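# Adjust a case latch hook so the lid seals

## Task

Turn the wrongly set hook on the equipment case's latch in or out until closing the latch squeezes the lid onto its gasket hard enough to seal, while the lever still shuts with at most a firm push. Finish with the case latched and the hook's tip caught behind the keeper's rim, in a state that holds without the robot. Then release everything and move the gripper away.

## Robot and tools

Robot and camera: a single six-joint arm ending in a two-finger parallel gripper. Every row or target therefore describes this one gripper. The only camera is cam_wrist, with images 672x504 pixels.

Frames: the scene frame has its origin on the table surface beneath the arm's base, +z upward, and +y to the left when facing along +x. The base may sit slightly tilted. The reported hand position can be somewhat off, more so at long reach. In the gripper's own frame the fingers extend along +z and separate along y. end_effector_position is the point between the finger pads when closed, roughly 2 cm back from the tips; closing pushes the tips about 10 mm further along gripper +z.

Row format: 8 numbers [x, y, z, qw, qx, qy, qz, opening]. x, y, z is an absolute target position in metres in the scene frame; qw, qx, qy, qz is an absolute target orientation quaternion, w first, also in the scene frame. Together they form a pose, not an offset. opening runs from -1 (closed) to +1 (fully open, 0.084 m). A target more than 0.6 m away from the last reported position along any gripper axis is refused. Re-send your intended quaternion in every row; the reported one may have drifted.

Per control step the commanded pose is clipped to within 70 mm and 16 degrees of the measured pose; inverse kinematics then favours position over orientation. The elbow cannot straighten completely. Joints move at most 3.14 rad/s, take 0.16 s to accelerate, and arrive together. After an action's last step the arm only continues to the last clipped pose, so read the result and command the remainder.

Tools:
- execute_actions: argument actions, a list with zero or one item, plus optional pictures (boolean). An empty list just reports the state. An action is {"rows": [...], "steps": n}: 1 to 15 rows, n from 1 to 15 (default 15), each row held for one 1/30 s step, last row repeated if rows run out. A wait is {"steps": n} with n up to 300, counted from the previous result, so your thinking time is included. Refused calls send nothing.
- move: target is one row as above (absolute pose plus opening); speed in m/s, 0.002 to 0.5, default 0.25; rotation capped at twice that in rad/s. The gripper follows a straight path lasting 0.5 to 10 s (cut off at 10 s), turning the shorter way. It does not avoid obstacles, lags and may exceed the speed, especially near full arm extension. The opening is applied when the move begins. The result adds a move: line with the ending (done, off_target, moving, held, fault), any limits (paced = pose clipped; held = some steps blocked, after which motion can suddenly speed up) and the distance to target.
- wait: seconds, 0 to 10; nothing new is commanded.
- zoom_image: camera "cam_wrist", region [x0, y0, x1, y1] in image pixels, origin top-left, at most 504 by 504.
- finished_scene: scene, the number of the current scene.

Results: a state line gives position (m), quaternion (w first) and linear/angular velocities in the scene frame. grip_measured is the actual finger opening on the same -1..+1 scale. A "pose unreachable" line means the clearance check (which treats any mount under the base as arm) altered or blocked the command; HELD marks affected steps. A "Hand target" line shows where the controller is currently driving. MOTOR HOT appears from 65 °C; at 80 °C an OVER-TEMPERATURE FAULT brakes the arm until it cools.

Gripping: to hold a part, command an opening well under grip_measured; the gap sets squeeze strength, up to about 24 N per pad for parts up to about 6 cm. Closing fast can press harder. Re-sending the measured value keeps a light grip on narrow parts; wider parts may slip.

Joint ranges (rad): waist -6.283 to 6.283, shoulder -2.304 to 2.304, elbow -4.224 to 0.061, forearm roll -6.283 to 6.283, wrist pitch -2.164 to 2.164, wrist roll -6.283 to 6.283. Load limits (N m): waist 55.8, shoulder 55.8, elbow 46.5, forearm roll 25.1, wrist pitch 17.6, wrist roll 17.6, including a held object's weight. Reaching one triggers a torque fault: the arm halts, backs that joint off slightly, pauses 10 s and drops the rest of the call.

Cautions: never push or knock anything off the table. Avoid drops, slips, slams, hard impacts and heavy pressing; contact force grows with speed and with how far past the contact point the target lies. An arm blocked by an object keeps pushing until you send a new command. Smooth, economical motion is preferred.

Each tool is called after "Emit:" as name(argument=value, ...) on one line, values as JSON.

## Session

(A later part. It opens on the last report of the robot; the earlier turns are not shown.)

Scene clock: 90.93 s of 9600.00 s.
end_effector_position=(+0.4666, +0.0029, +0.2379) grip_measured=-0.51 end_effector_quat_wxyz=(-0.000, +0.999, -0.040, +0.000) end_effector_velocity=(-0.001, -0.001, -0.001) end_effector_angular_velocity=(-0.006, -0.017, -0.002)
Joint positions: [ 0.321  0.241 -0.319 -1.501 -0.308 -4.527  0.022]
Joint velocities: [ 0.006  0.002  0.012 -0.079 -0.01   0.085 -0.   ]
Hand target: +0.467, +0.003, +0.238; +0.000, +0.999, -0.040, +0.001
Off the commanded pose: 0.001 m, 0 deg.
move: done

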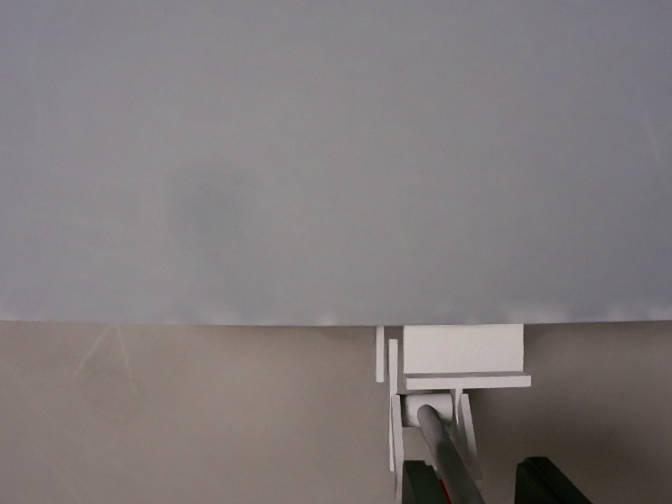

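Emit:
move(target=[0.466,0.003,0.2375,0,-0.345,0.938,0,-1], speed=0.5)

Emit:
move(target=[0.466,0.003,0.237,0,0.735,0.678,0,-1], speed=0.5)

Emit:
move(target=[0.466,0.003,0.2365,0,0.908,-0.419,0,-1], speed=0.5)

Emit:
move(target=[0.466,0.003,0.236,0,-0.04,-0.999,0,-1], speed=0.5)

Emit:
move(target=[0.497,0.001,0.232,0.131,-0.04,-0.990,0.005,-1], speed=0.12)

Emit:
move(target=[0.497,0.001,0.232,0.131,-0.04,-0.990,0.005,-0.2], speed=0.12)

Emit:
move(target=[0.505,0.001,0.272,0.131,-0.04,-0.990,0.005,-0.2], speed=0.2)

Emit:
move(target=[0.505,0.001,0.275,0.055,0.900,-0.415,-0.119,-0.2], speed=0.5)

Emit:
move(target=[0.505,0.001,0.275,-0.089,0.728,0.672,-0.096,-0.2], speed=0.5)

Emit:
move(target=[0.505,0.001,0.275,-0.123,-0.342,0.930,0.045,-0.2], speed=0.5)

Emit:
move(target=[0.508,0.0,0.275,0.005,0.990,-0.04,-0.131,-0.2], speed=0.5)

Scene clock: 102.03 s of 9600.00 s.
end_effector_position=(+0.4656, +0.0031, +0.2374) grip_measured=-0.51 end_effector_quat_wxyz=(-0.001, -0.345, +0.938, +0.001) end_effector_velocity=(+0.001, -0.000, +0.000) end_effector_angular_velocity=(-0.005, -0.016, -0.005)
Joint positions: [ 0.321  0.239 -0.318 -1.499 -0.308 -2.173  0.022]
Joint velocities: [ 0.005  0.003  0.006 -0.059 -0.009  0.066  0.   ]
Hand target: +0.466, +0.003, +0.238; -0.000, -0.345, +0.939, +0.000
Off the commanded pose: 0.000 m, 0 deg.
move: done

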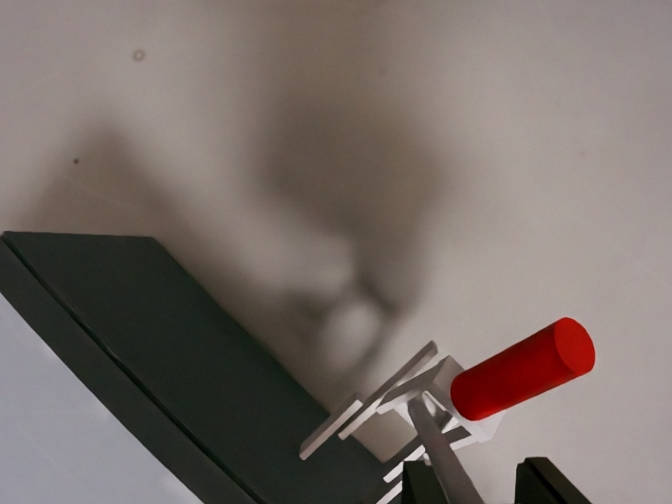

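Scene clock: 105.20 s of 9600.00 s.
end_effector_position=(+0.4656, +0.0030, +0.2369) grip_measured=-0.51 end_effector_quat_wxyz=(-0.001, +0.735, +0.678, -0.001) end_effector_velocity=(+0.003, -0.000, +0.001) end_effector_angular_velocity=(-0.003, -0.020, -0.006)
Joint positions: [ 0.321  0.237 -0.319 -1.504 -0.308  0.188  0.022]
Joint velocities: [ 0.004  0.003  0.003 -0.063 -0.008  0.069  0.   ]
Hand target: +0.466, +0.003, +0.237; -0.000, +0.735, +0.678, -0.000
Off the commanded pose: 0.000 m, 0 deg.
move: done

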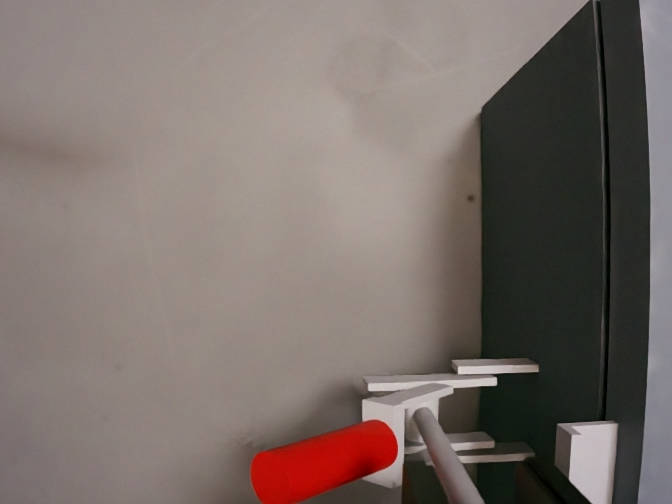

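Scene clock: 108.37 s of 9600.00 s.
end_effector_position=(+0.4657, +0.0029, +0.2365) grip_measured=-0.51 end_effector_quat_wxyz=(+0.000, +0.908, -0.419, -0.001) end_effector_velocity=(+0.001, -0.000, +0.000) end_effector_angular_velocity=(-0.005, -0.017, -0.005)
Joint positions: [ 0.32   0.235 -0.319 -1.51  -0.307  2.549  0.022]
Joint velocities: [ 0.005  0.003  0.007 -0.063 -0.009  0.07   0.   ]
Hand target: +0.466, +0.003, +0.237; +0.000, +0.908, -0.419, -0.000
Off the commanded pose: 0.000 m, 0 deg.
move: done

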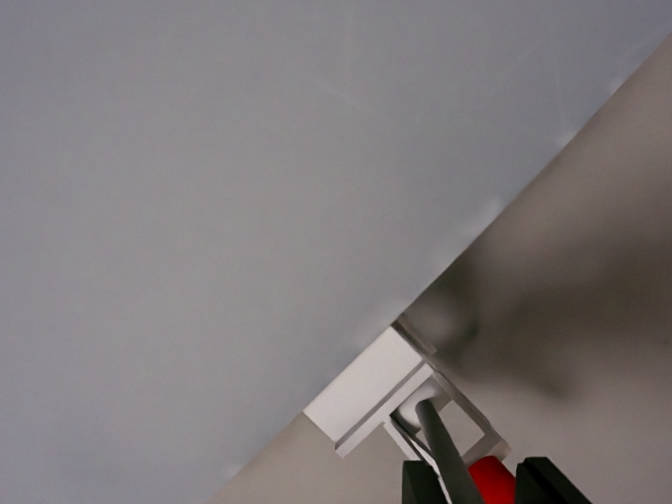

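Scene clock: 111.53 s of 9600.00 s.
end_effector_position=(+0.4658, +0.0030, +0.2360) grip_measured=-0.51 end_effector_quat_wxyz=(-0.001, +0.040, +0.999, +0.000) end_effector_velocity=(+0.001, -0.000, +0.000) end_effector_angular_velocity=(-0.005, -0.017, -0.005)
Joint positions: [ 0.319  0.233 -0.319 -1.515 -0.307  4.911  0.022]
Joint velocities: [ 0.005  0.003  0.007 -0.063 -0.009  0.07  -0.   ]
Hand target: +0.466, +0.003, +0.236; -0.000, +0.040, +0.999, +0.000
Off the commanded pose: 0.000 m, 0 deg.
move: done

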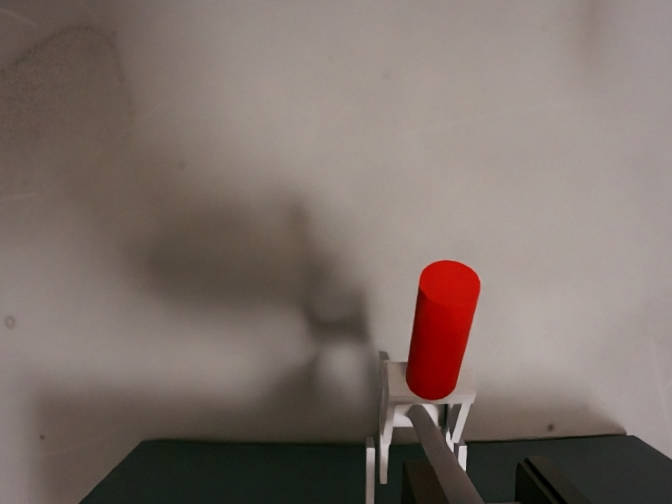

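Scene clock: 113.13 s of 9600.00 s.
end_effector_position=(+0.4965, +0.0015, +0.2322) grip_measured=-0.51 end_effector_quat_wxyz=(-0.132, +0.040, +0.991, -0.005) end_effector_velocity=(+0.001, -0.000, +0.000) end_effector_angular_velocity=(+0.007, +0.011, +0.000)
Joint positions: [ 0.258  0.08  -0.562 -0.595 -0.425  3.964  0.022]
Joint velocities: [-0.007 -0.005 -0.009  0.038 -0.004 -0.044  0.   ]
Hand target: +0.496, +0.001, +0.232; -0.132, +0.040, +0.990, -0.005
Off the commanded pose: 0.001 m, 0 deg.
move: done

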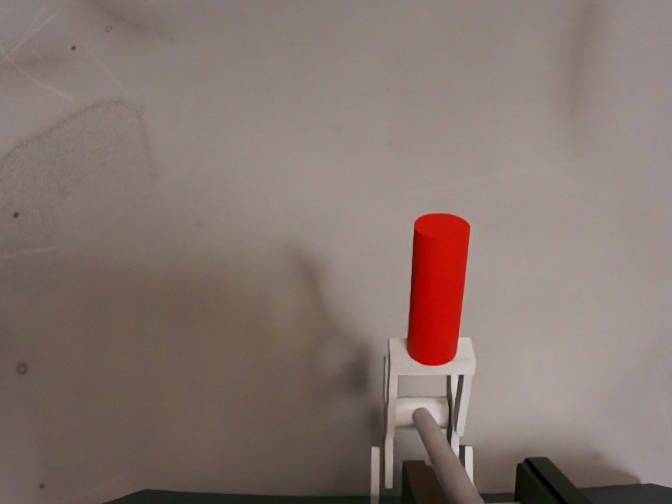

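Scene clock: 113.83 s of 9600.00 s.
end_effector_position=(+0.4970, +0.0010, +0.2320) grip_measured=-0.22 end_effector_quat_wxyz=(-0.131, +0.040, +0.991, -0.005) end_effector_velocity=(+0.000, -0.000, -0.000) end_effector_angular_velocity=(-0.000, -0.000, +0.001)
Joint positions: [ 0.257  0.079 -0.563 -0.596 -0.424  3.965  0.035]
Joint velocities: [-0.    -0.    -0.001 -0.001 -0.    -0.    -0.   ]
Hand target: +0.497, +0.001, +0.232; -0.131, +0.040, +0.991, -0.005
Off the commanded pose: 0.000 m, 0 deg.
move: done

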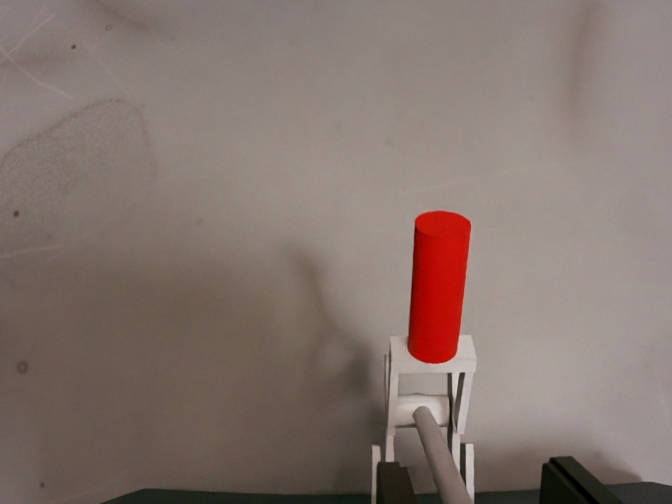

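Scene clock: 114.70 s of 9600.00 s.
end_effector_position=(+0.5049, +0.0010, +0.2716) grip_measured=-0.22 end_effector_quat_wxyz=(-0.131, +0.040, +0.991, -0.005) end_effector_velocity=(+0.001, +0.000, +0.002) end_effector_angular_velocity=(+0.001, -0.001, -0.000)
Joint positions: [ 0.287  0.178 -0.572 -0.496 -0.527  3.878  0.035]
Joint velocities: [ 0.001  0.005 -0.002  0.006 -0.006 -0.005 -0.   ]
Hand target: +0.505, +0.001, +0.272; -0.131, +0.040, +0.991, -0.005
Off the commanded pose: 0.000 m, 0 deg.
move: done

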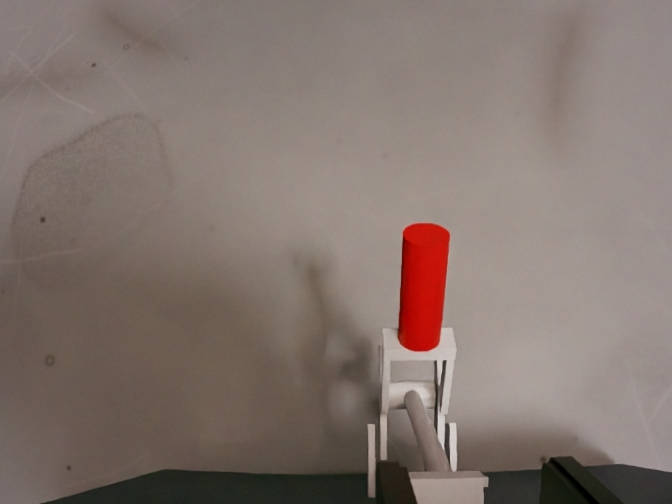

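Scene clock: 117.70 s of 9600.00 s.
end_effector_position=(+0.5050, +0.0010, +0.2750) grip_measured=-0.21 end_effector_quat_wxyz=(+0.055, +0.900, -0.416, -0.119) end_effector_velocity=(+0.000, -0.000, +0.000) end_effector_angular_velocity=(+0.009, +0.006, +0.009)
Joint positions: [ 0.291  0.187 -0.571 -0.495 -0.535  1.522  0.035]
Joint velocities: [-0.006 -0.001 -0.003  0.021 -0.001 -0.036 -0.   ]
Hand target: +0.505, +0.001, +0.275; +0.055, +0.900, -0.415, -0.119
Off the commanded pose: 0.000 m, 0 deg.
move: done

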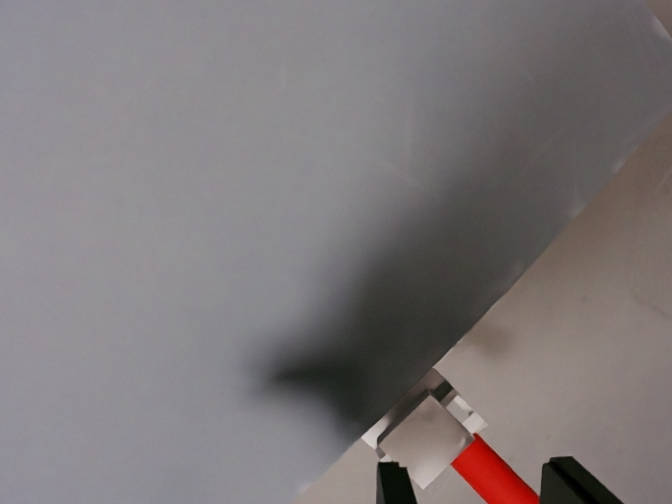

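Scene clock: 120.70 s of 9600.00 s.
end_effector_position=(+0.5050, +0.0010, +0.2750) grip_measured=-0.22 end_effector_quat_wxyz=(-0.089, +0.729, +0.672, -0.096) end_effector_velocity=(-0.000, +0.000, -0.000) end_effector_angular_velocity=(+0.010, +0.007, +0.008)
Joint positions: [ 0.29   0.187 -0.571 -0.493 -0.534 -0.835  0.035]
Joint velocities: [-0.006 -0.002 -0.002  0.022  0.001 -0.036  0.   ]
Hand target: +0.505, +0.001, +0.275; -0.089, +0.728, +0.672, -0.096
Off the commanded pose: 0.000 m, 0 deg.
move: done

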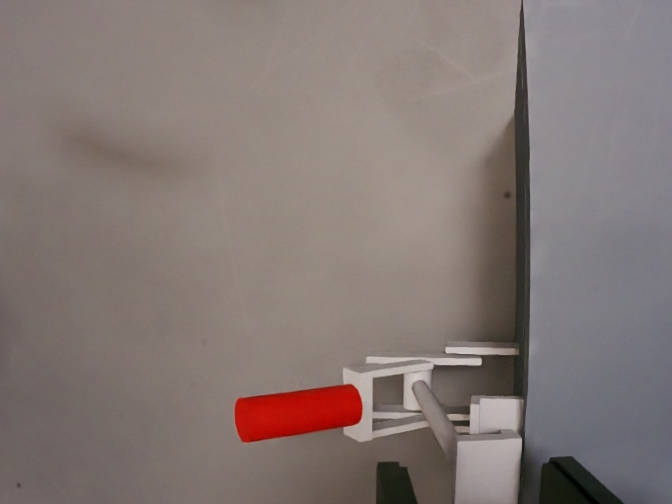

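Scene clock: 123.70 s of 9600.00 s.
end_effector_position=(+0.5050, +0.0010, +0.2750) grip_measured=-0.21 end_effector_quat_wxyz=(-0.123, -0.342, +0.931, +0.044) end_effector_velocity=(-0.000, -0.000, +0.000) end_effector_angular_velocity=(+0.009, +0.007, +0.010)
Joint positions: [ 0.291  0.187 -0.571 -0.495 -0.535 -3.188  0.035]
Joint velocities: [-0.006 -0.001 -0.003  0.021 -0.001 -0.036  0.   ]
Hand target: +0.505, +0.001, +0.275; -0.123, -0.342, +0.930, +0.045
Off the commanded pose: 0.000 m, 0 deg.
move: done

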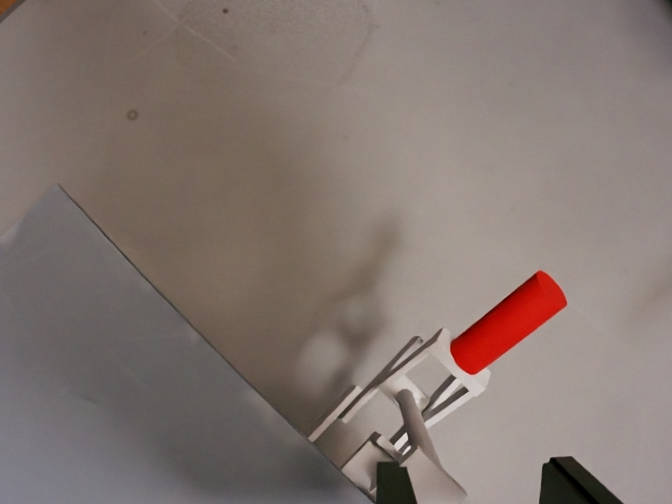

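Scene clock: 126.70 s of 9600.00 s.
end_effector_position=(+0.5080, +0.0000, +0.2750) grip_measured=-0.22 end_effector_quat_wxyz=(+0.005, +0.991, -0.041, -0.131) end_effector_velocity=(-0.001, -0.000, -0.000) end_effector_angular_velocity=(+0.010, +0.007, +0.009)
Joint positions: [ 0.286  0.183 -0.579 -0.489 -0.537 -5.555  0.035]
Joint velocities: [-0.006 -0.001 -0.002  0.022  0.    -0.036  0.   ]
Hand target: +0.508, +0.000, +0.275; +0.005, +0.991, -0.040, -0.131
Off the commanded pose: 0.000 m, 0 deg.
move: done

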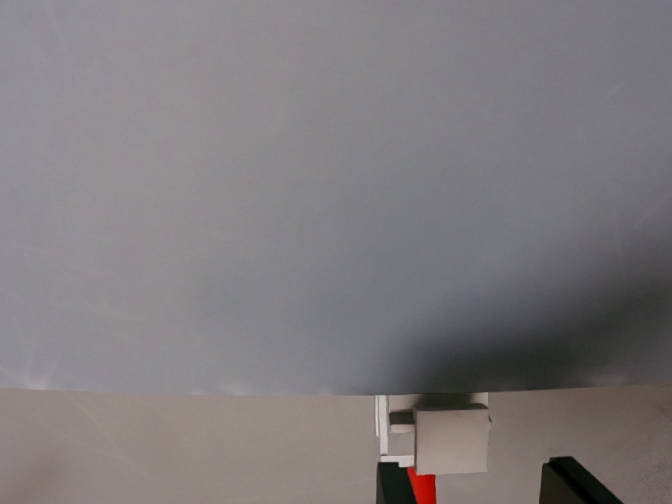

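Emit:
move(target=[0.498,0.0005,0.230,0.005,0.990,-0.04,-0.131,-0.2], speed=0.07)

Emit:
move(target=[0.498,0.0005,0.230,0.005,0.990,-0.04,-0.131,-1], speed=0.07)

Emit:
move(target=[0.497,0.0005,0.234,0.005,0.990,-0.04,-0.131,-1], speed=0.03)

Emit:
move(target=[0.467,0.003,0.239,0,0.999,-0.04,0,-1], speed=0.12)

Emit:
move(target=[0.467,0.003,0.239,0,-0.345,0.938,0,-1], speed=0.5)

Emit:
move(target=[0.467,0.003,0.239,0,0.735,0.678,0,-1], speed=0.5)

Emit:
move(target=[0.467,0.003,0.239,0,0.908,-0.419,0,-1], speed=0.5)

Emit:
move(target=[0.467,0.003,0.239,0,-0.04,-0.999,0,-1], speed=0.5)

Emit:
move(target=[0.497,0.001,0.234,0.131,-0.04,-0.990,0.005,-1], speed=0.12)

Emit:
move(target=[0.497,0.001,0.234,0.131,-0.04,-0.990,0.005,-0.2], speed=0.12)

Emit:
move(target=[0.505,0.001,0.272,0.131,-0.04,-0.990,0.005,-0.2], speed=0.2)

Emit:
move(target=[0.506,0.001,0.275,0.096,0.672,-0.728,-0.089,-0.2], speed=0.5)

Emit:
move(target=[0.508,0.0,0.275,0.005,0.990,-0.04,-0.131,-0.2], speed=0.5)

Scene clock: 135.07 s of 9600.00 s.
end_effector_position=(+0.4980, +0.0005, +0.2304) grip_measured=-0.22 end_effector_quat_wxyz=(+0.005, +0.991, -0.040, -0.131) end_effector_velocity=(-0.000, +0.000, -0.002) end_effector_angular_velocity=(-0.001, -0.000, -0.000)
Joint positions: [ 0.254  0.074 -0.566 -0.599 -0.421 -5.46   0.035]
Joint velocities: [-0.001 -0.006  0.    -0.009  0.004  0.01  -0.   ]
Hand target: +0.498, +0.000, +0.230; +0.005, +0.991, -0.040, -0.131
Off the commanded pose: 0.000 m, 0 deg.
move: done

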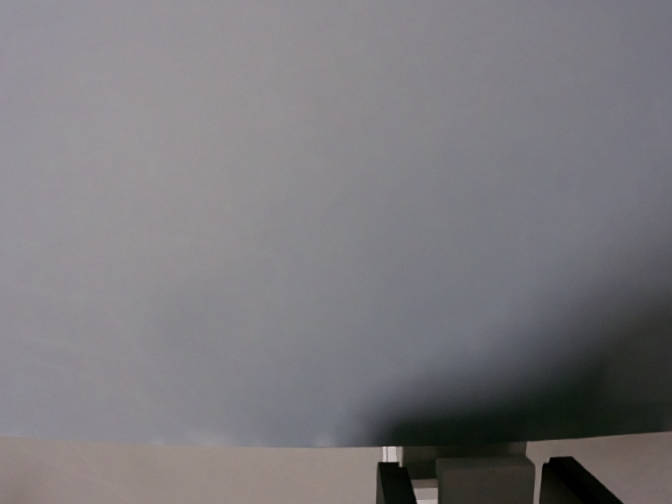

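Scene clock: 135.77 s of 9600.00 s.
end_effector_position=(+0.4979, +0.0004, +0.2300) grip_measured=-0.51 end_effector_quat_wxyz=(+0.005, +0.991, -0.040, -0.131) end_effector_velocity=(-0.001, +0.000, -0.000) end_effector_angular_velocity=(+0.001, +0.001, +0.001)
Joint positions: [ 0.254  0.073 -0.566 -0.599 -0.421 -5.459  0.022]
Joint velocities: [ 0.     0.     0.002 -0.     0.001 -0.     0.   ]
Hand target: +0.498, +0.000, +0.230; +0.005, +0.991, -0.040, -0.131
Off the commanded pose: 0.000 m, 0 deg.
move: done

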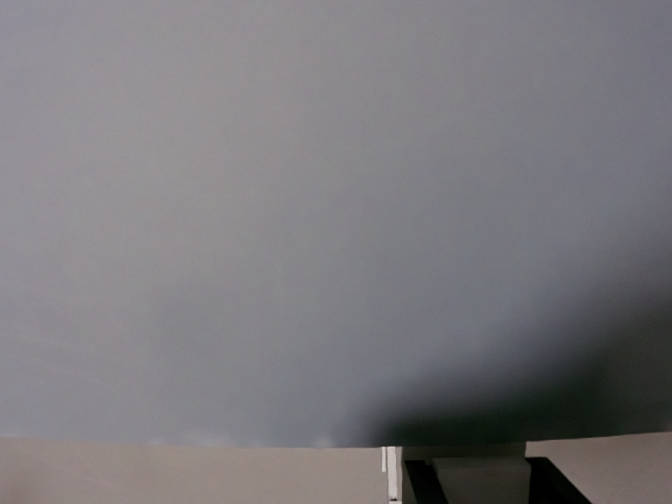

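Scene clock: 136.47 s of 9600.00 s.
end_effector_position=(+0.4970, +0.0005, +0.2339) grip_measured=-0.51 end_effector_quat_wxyz=(+0.005, +0.991, -0.040, -0.131) end_effector_velocity=(+0.000, -0.000, +0.001) end_effector_angular_velocity=(-0.000, -0.000, +0.000)
Joint positions: [ 0.257  0.085 -0.562 -0.591 -0.428 -5.466  0.022]
Joint velocities: [ 0.001  0.003 -0.     0.003 -0.003 -0.003  0.   ]
Hand target: +0.497, +0.000, +0.234; +0.005, +0.991, -0.040, -0.131
Off the commanded pose: 0.000 m, 0 deg.
move: done

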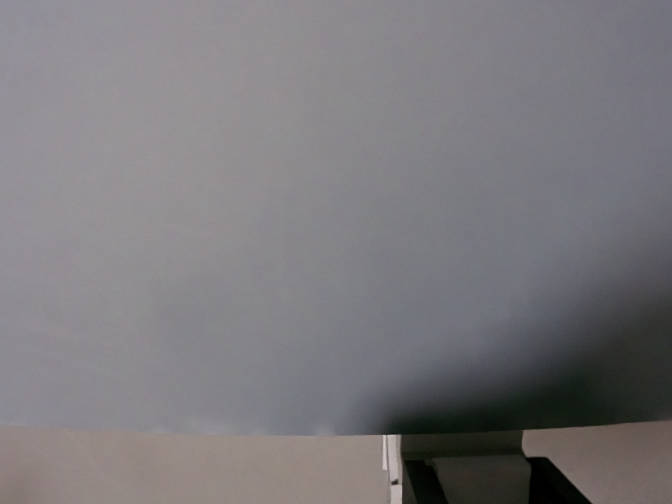

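Scene clock: 138.20 s of 9600.00 s.
end_effector_position=(+0.4676, +0.0029, +0.2389) grip_measured=-0.51 end_effector_quat_wxyz=(-0.000, +0.999, -0.040, +0.000) end_effector_velocity=(+0.001, -0.001, -0.000) end_effector_angular_velocity=(-0.006, -0.018, -0.002)
Joint positions: [ 0.322  0.243 -0.321 -1.488 -0.309 -4.541  0.022]
Joint velocities: [ 0.006  0.003  0.009 -0.072 -0.01   0.078  0.   ]
Hand target: +0.468, +0.003, +0.239; +0.000, +0.999, -0.040, +0.001
Off the commanded pose: 0.001 m, 0 deg.
move: done

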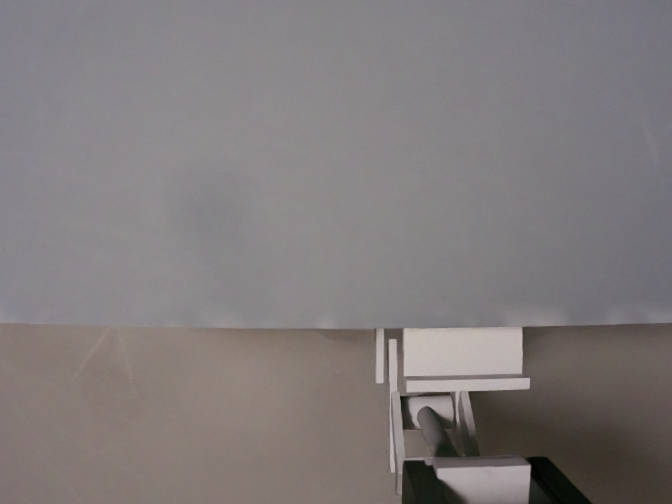

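Scene clock: 141.37 s of 9600.00 s.
end_effector_position=(+0.4668, +0.0031, +0.2390) grip_measured=-0.51 end_effector_quat_wxyz=(-0.001, -0.345, +0.938, +0.001) end_effector_velocity=(+0.002, -0.001, -0.000) end_effector_angular_velocity=(-0.006, -0.016, -0.005)
Joint positions: [ 0.322  0.243 -0.32  -1.479 -0.309 -2.193  0.022]
Joint velocities: [ 0.005  0.002  0.005 -0.058 -0.01   0.066  0.   ]
Hand target: +0.467, +0.003, +0.239; -0.000, -0.345, +0.939, +0.000
Off the commanded pose: 0.000 m, 0 deg.
move: done

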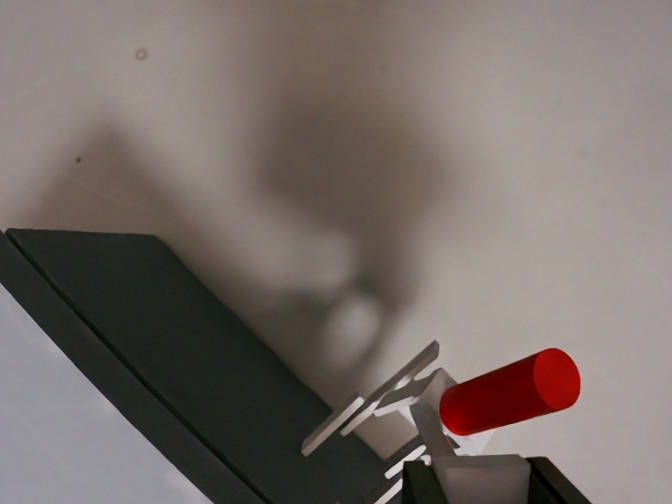

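Scene clock: 144.53 s of 9600.00 s.
end_effector_position=(+0.4667, +0.0031, +0.2390) grip_measured=-0.51 end_effector_quat_wxyz=(-0.001, +0.735, +0.678, -0.001) end_effector_velocity=(+0.001, -0.000, -0.000) end_effector_angular_velocity=(-0.004, -0.016, -0.004)
Joint positions: [ 0.322  0.243 -0.32  -1.479 -0.309  0.163  0.022]
Joint velocities: [ 0.005  0.002  0.006 -0.06  -0.008  0.067  0.   ]
Hand target: +0.467, +0.003, +0.239; -0.000, +0.735, +0.678, -0.000
Off the commanded pose: 0.000 m, 0 deg.
move: done

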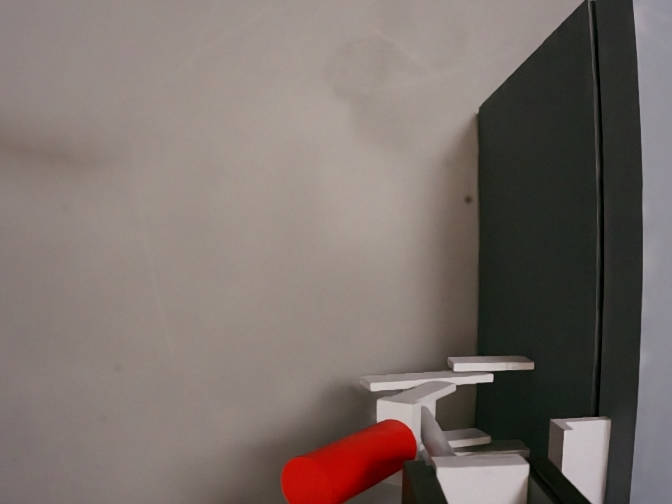

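Scene clock: 147.70 s of 9600.00 s.
end_effector_position=(+0.4668, +0.0030, +0.2390) grip_measured=-0.51 end_effector_quat_wxyz=(+0.000, +0.908, -0.419, -0.001) end_effector_velocity=(+0.001, -0.000, -0.000) end_effector_angular_velocity=(-0.004, -0.016, -0.005)
Joint positions: [ 0.322  0.243 -0.32  -1.479 -0.309  2.518  0.022]
Joint velocities: [ 0.005  0.002  0.006 -0.059 -0.007  0.067  0.   ]
Hand target: +0.467, +0.003, +0.239; +0.000, +0.908, -0.419, -0.000
Off the commanded pose: 0.000 m, 0 deg.
move: done

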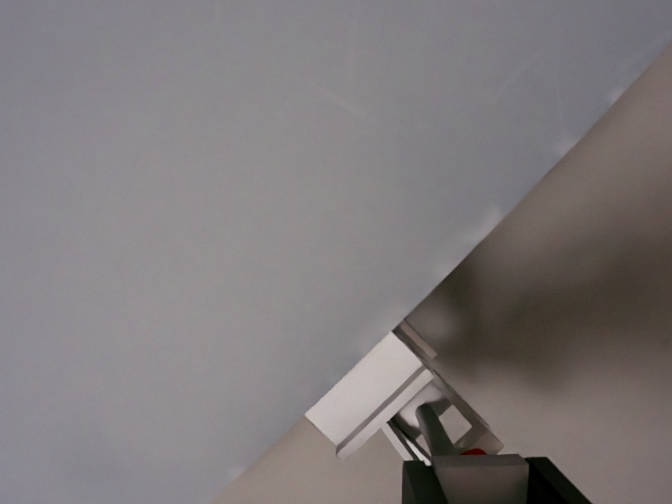

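Scene clock: 150.87 s of 9600.00 s.
end_effector_position=(+0.4671, +0.0031, +0.2391) grip_measured=-0.51 end_effector_quat_wxyz=(-0.001, +0.040, +0.999, +0.000) end_effector_velocity=(-0.002, -0.001, -0.001) end_effector_angular_velocity=(-0.006, -0.010, -0.004)
Joint positions: [ 0.322  0.244 -0.321 -1.479 -0.309  4.875  0.022]
Joint velocities: [ 0.005 -0.     0.009 -0.06  -0.008  0.068 -0.   ]
Hand target: +0.467, +0.003, +0.239; -0.000, +0.040, +0.999, +0.000
Off the commanded pose: 0.000 m, 0 deg.
move: done

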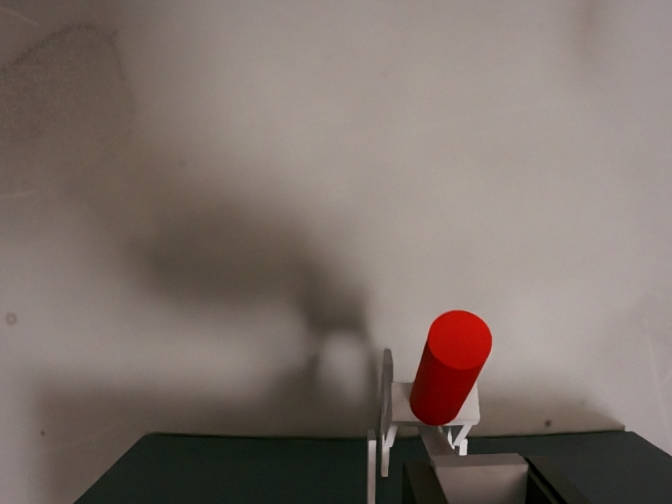

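Scene clock: 152.47 s of 9600.00 s.
end_effector_position=(+0.4964, +0.0015, +0.2342) grip_measured=-0.51 end_effector_quat_wxyz=(-0.132, +0.040, +0.990, -0.005) end_effector_velocity=(-0.000, -0.000, -0.000) end_effector_angular_velocity=(+0.005, +0.013, -0.000)
Joint positions: [ 0.26   0.086 -0.562 -0.589 -0.43   3.959  0.022]
Joint velocities: [-0.006 -0.004 -0.007  0.033 -0.006 -0.037  0.   ]
Hand target: +0.496, +0.001, +0.234; -0.132, +0.040, +0.990, -0.005
Off the commanded pose: 0.001 m, 0 deg.
move: done

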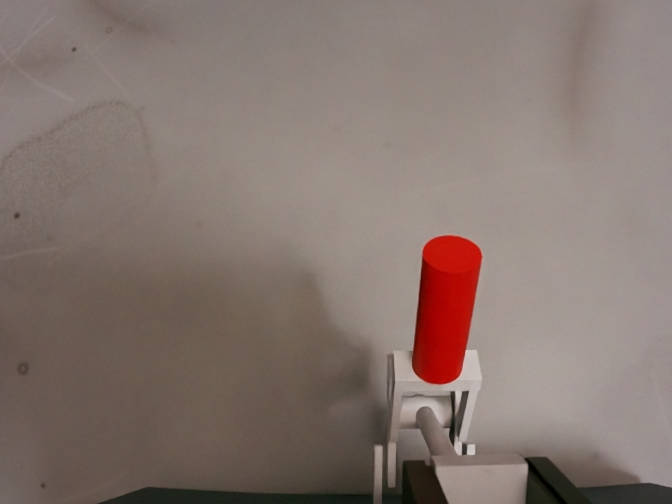

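Scene clock: 153.17 s of 9600.00 s.
end_effector_position=(+0.4970, +0.0010, +0.2340) grip_measured=-0.22 end_effector_quat_wxyz=(-0.131, +0.040, +0.991, -0.005) end_effector_velocity=(-0.000, -0.000, -0.000) end_effector_angular_velocity=(-0.000, -0.000, -0.000)
Joint positions: [ 0.259  0.085 -0.562 -0.591 -0.429  3.96   0.035]
Joint velocities: [-0.     0.001  0.001 -0.001  0.     0.001 -0.   ]
Hand target: +0.497, +0.001, +0.234; -0.131, +0.040, +0.991, -0.005
Off the commanded pose: 0.000 m, 0 deg.
move: done

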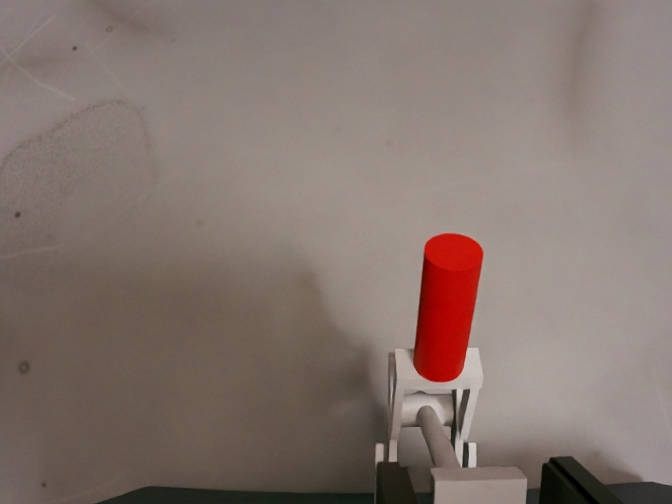

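Scene clock: 154.03 s of 9600.00 s.
end_effector_position=(+0.5049, +0.0010, +0.2717) grip_measured=-0.22 end_effector_quat_wxyz=(-0.131, +0.040, +0.991, -0.005) end_effector_velocity=(+0.000, -0.000, +0.002) end_effector_angular_velocity=(+0.000, +0.001, +0.001)
Joint positions: [ 0.287  0.178 -0.572 -0.496 -0.527  3.878  0.035]
Joint velocities: [ 0.001  0.005 -0.001  0.005 -0.006 -0.005  0.   ]
Hand target: +0.505, +0.001, +0.272; -0.131, +0.040, +0.991, -0.005
Off the commanded pose: 0.000 m, 0 deg.
move: done

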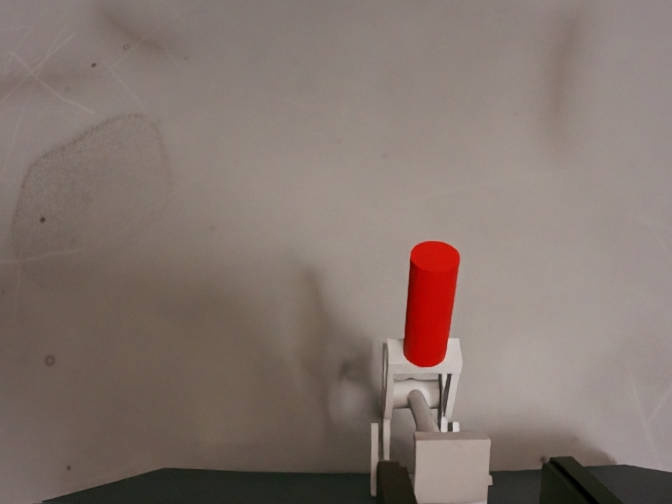

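Scene clock: 156.27 s of 9600.00 s.
end_effector_position=(+0.5060, +0.0010, +0.2750) grip_measured=-0.21 end_effector_quat_wxyz=(+0.096, +0.672, -0.729, -0.089) end_effector_velocity=(-0.001, -0.000, -0.000) end_effector_angular_velocity=(+0.009, +0.006, +0.008)
Joint positions: [ 0.29   0.186 -0.574 -0.492 -0.535  2.305  0.035]
Joint velocities: [-0.006 -0.001 -0.002  0.02   0.001 -0.033  0.   ]
Hand target: +0.506, +0.001, +0.275; +0.096, +0.672, -0.728, -0.089
Off the commanded pose: 0.000 m, 0 deg.
move: done

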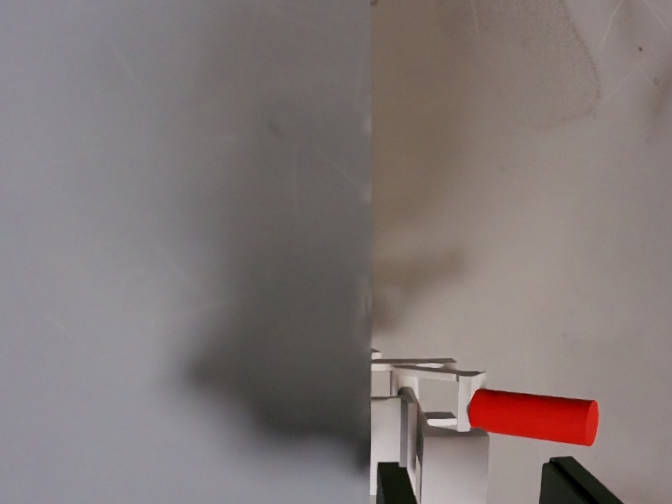

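Scene clock: 158.50 s of 9600.00 s.
end_effector_position=(+0.5080, +0.0000, +0.2750) grip_measured=-0.22 end_effector_quat_wxyz=(+0.005, +0.991, -0.040, -0.131) end_effector_velocity=(+0.001, +0.000, +0.000) end_effector_angular_velocity=(+0.010, +0.003, +0.008)
Joint positions: [ 0.286  0.183 -0.579 -0.488 -0.537  0.728  0.035]
Joint velocities: [-0.006 -0.001 -0.004  0.021  0.001 -0.034  0.   ]
Hand target: +0.508, +0.000, +0.275; +0.005, +0.991, -0.040, -0.131
Off the commanded pose: 0.000 m, 0 deg.
move: done

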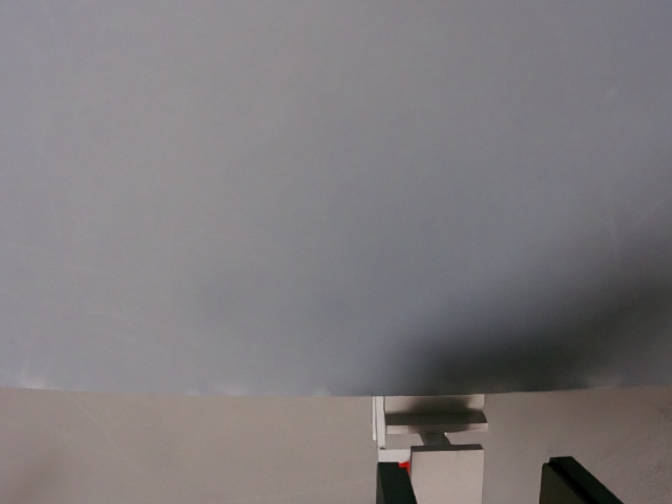

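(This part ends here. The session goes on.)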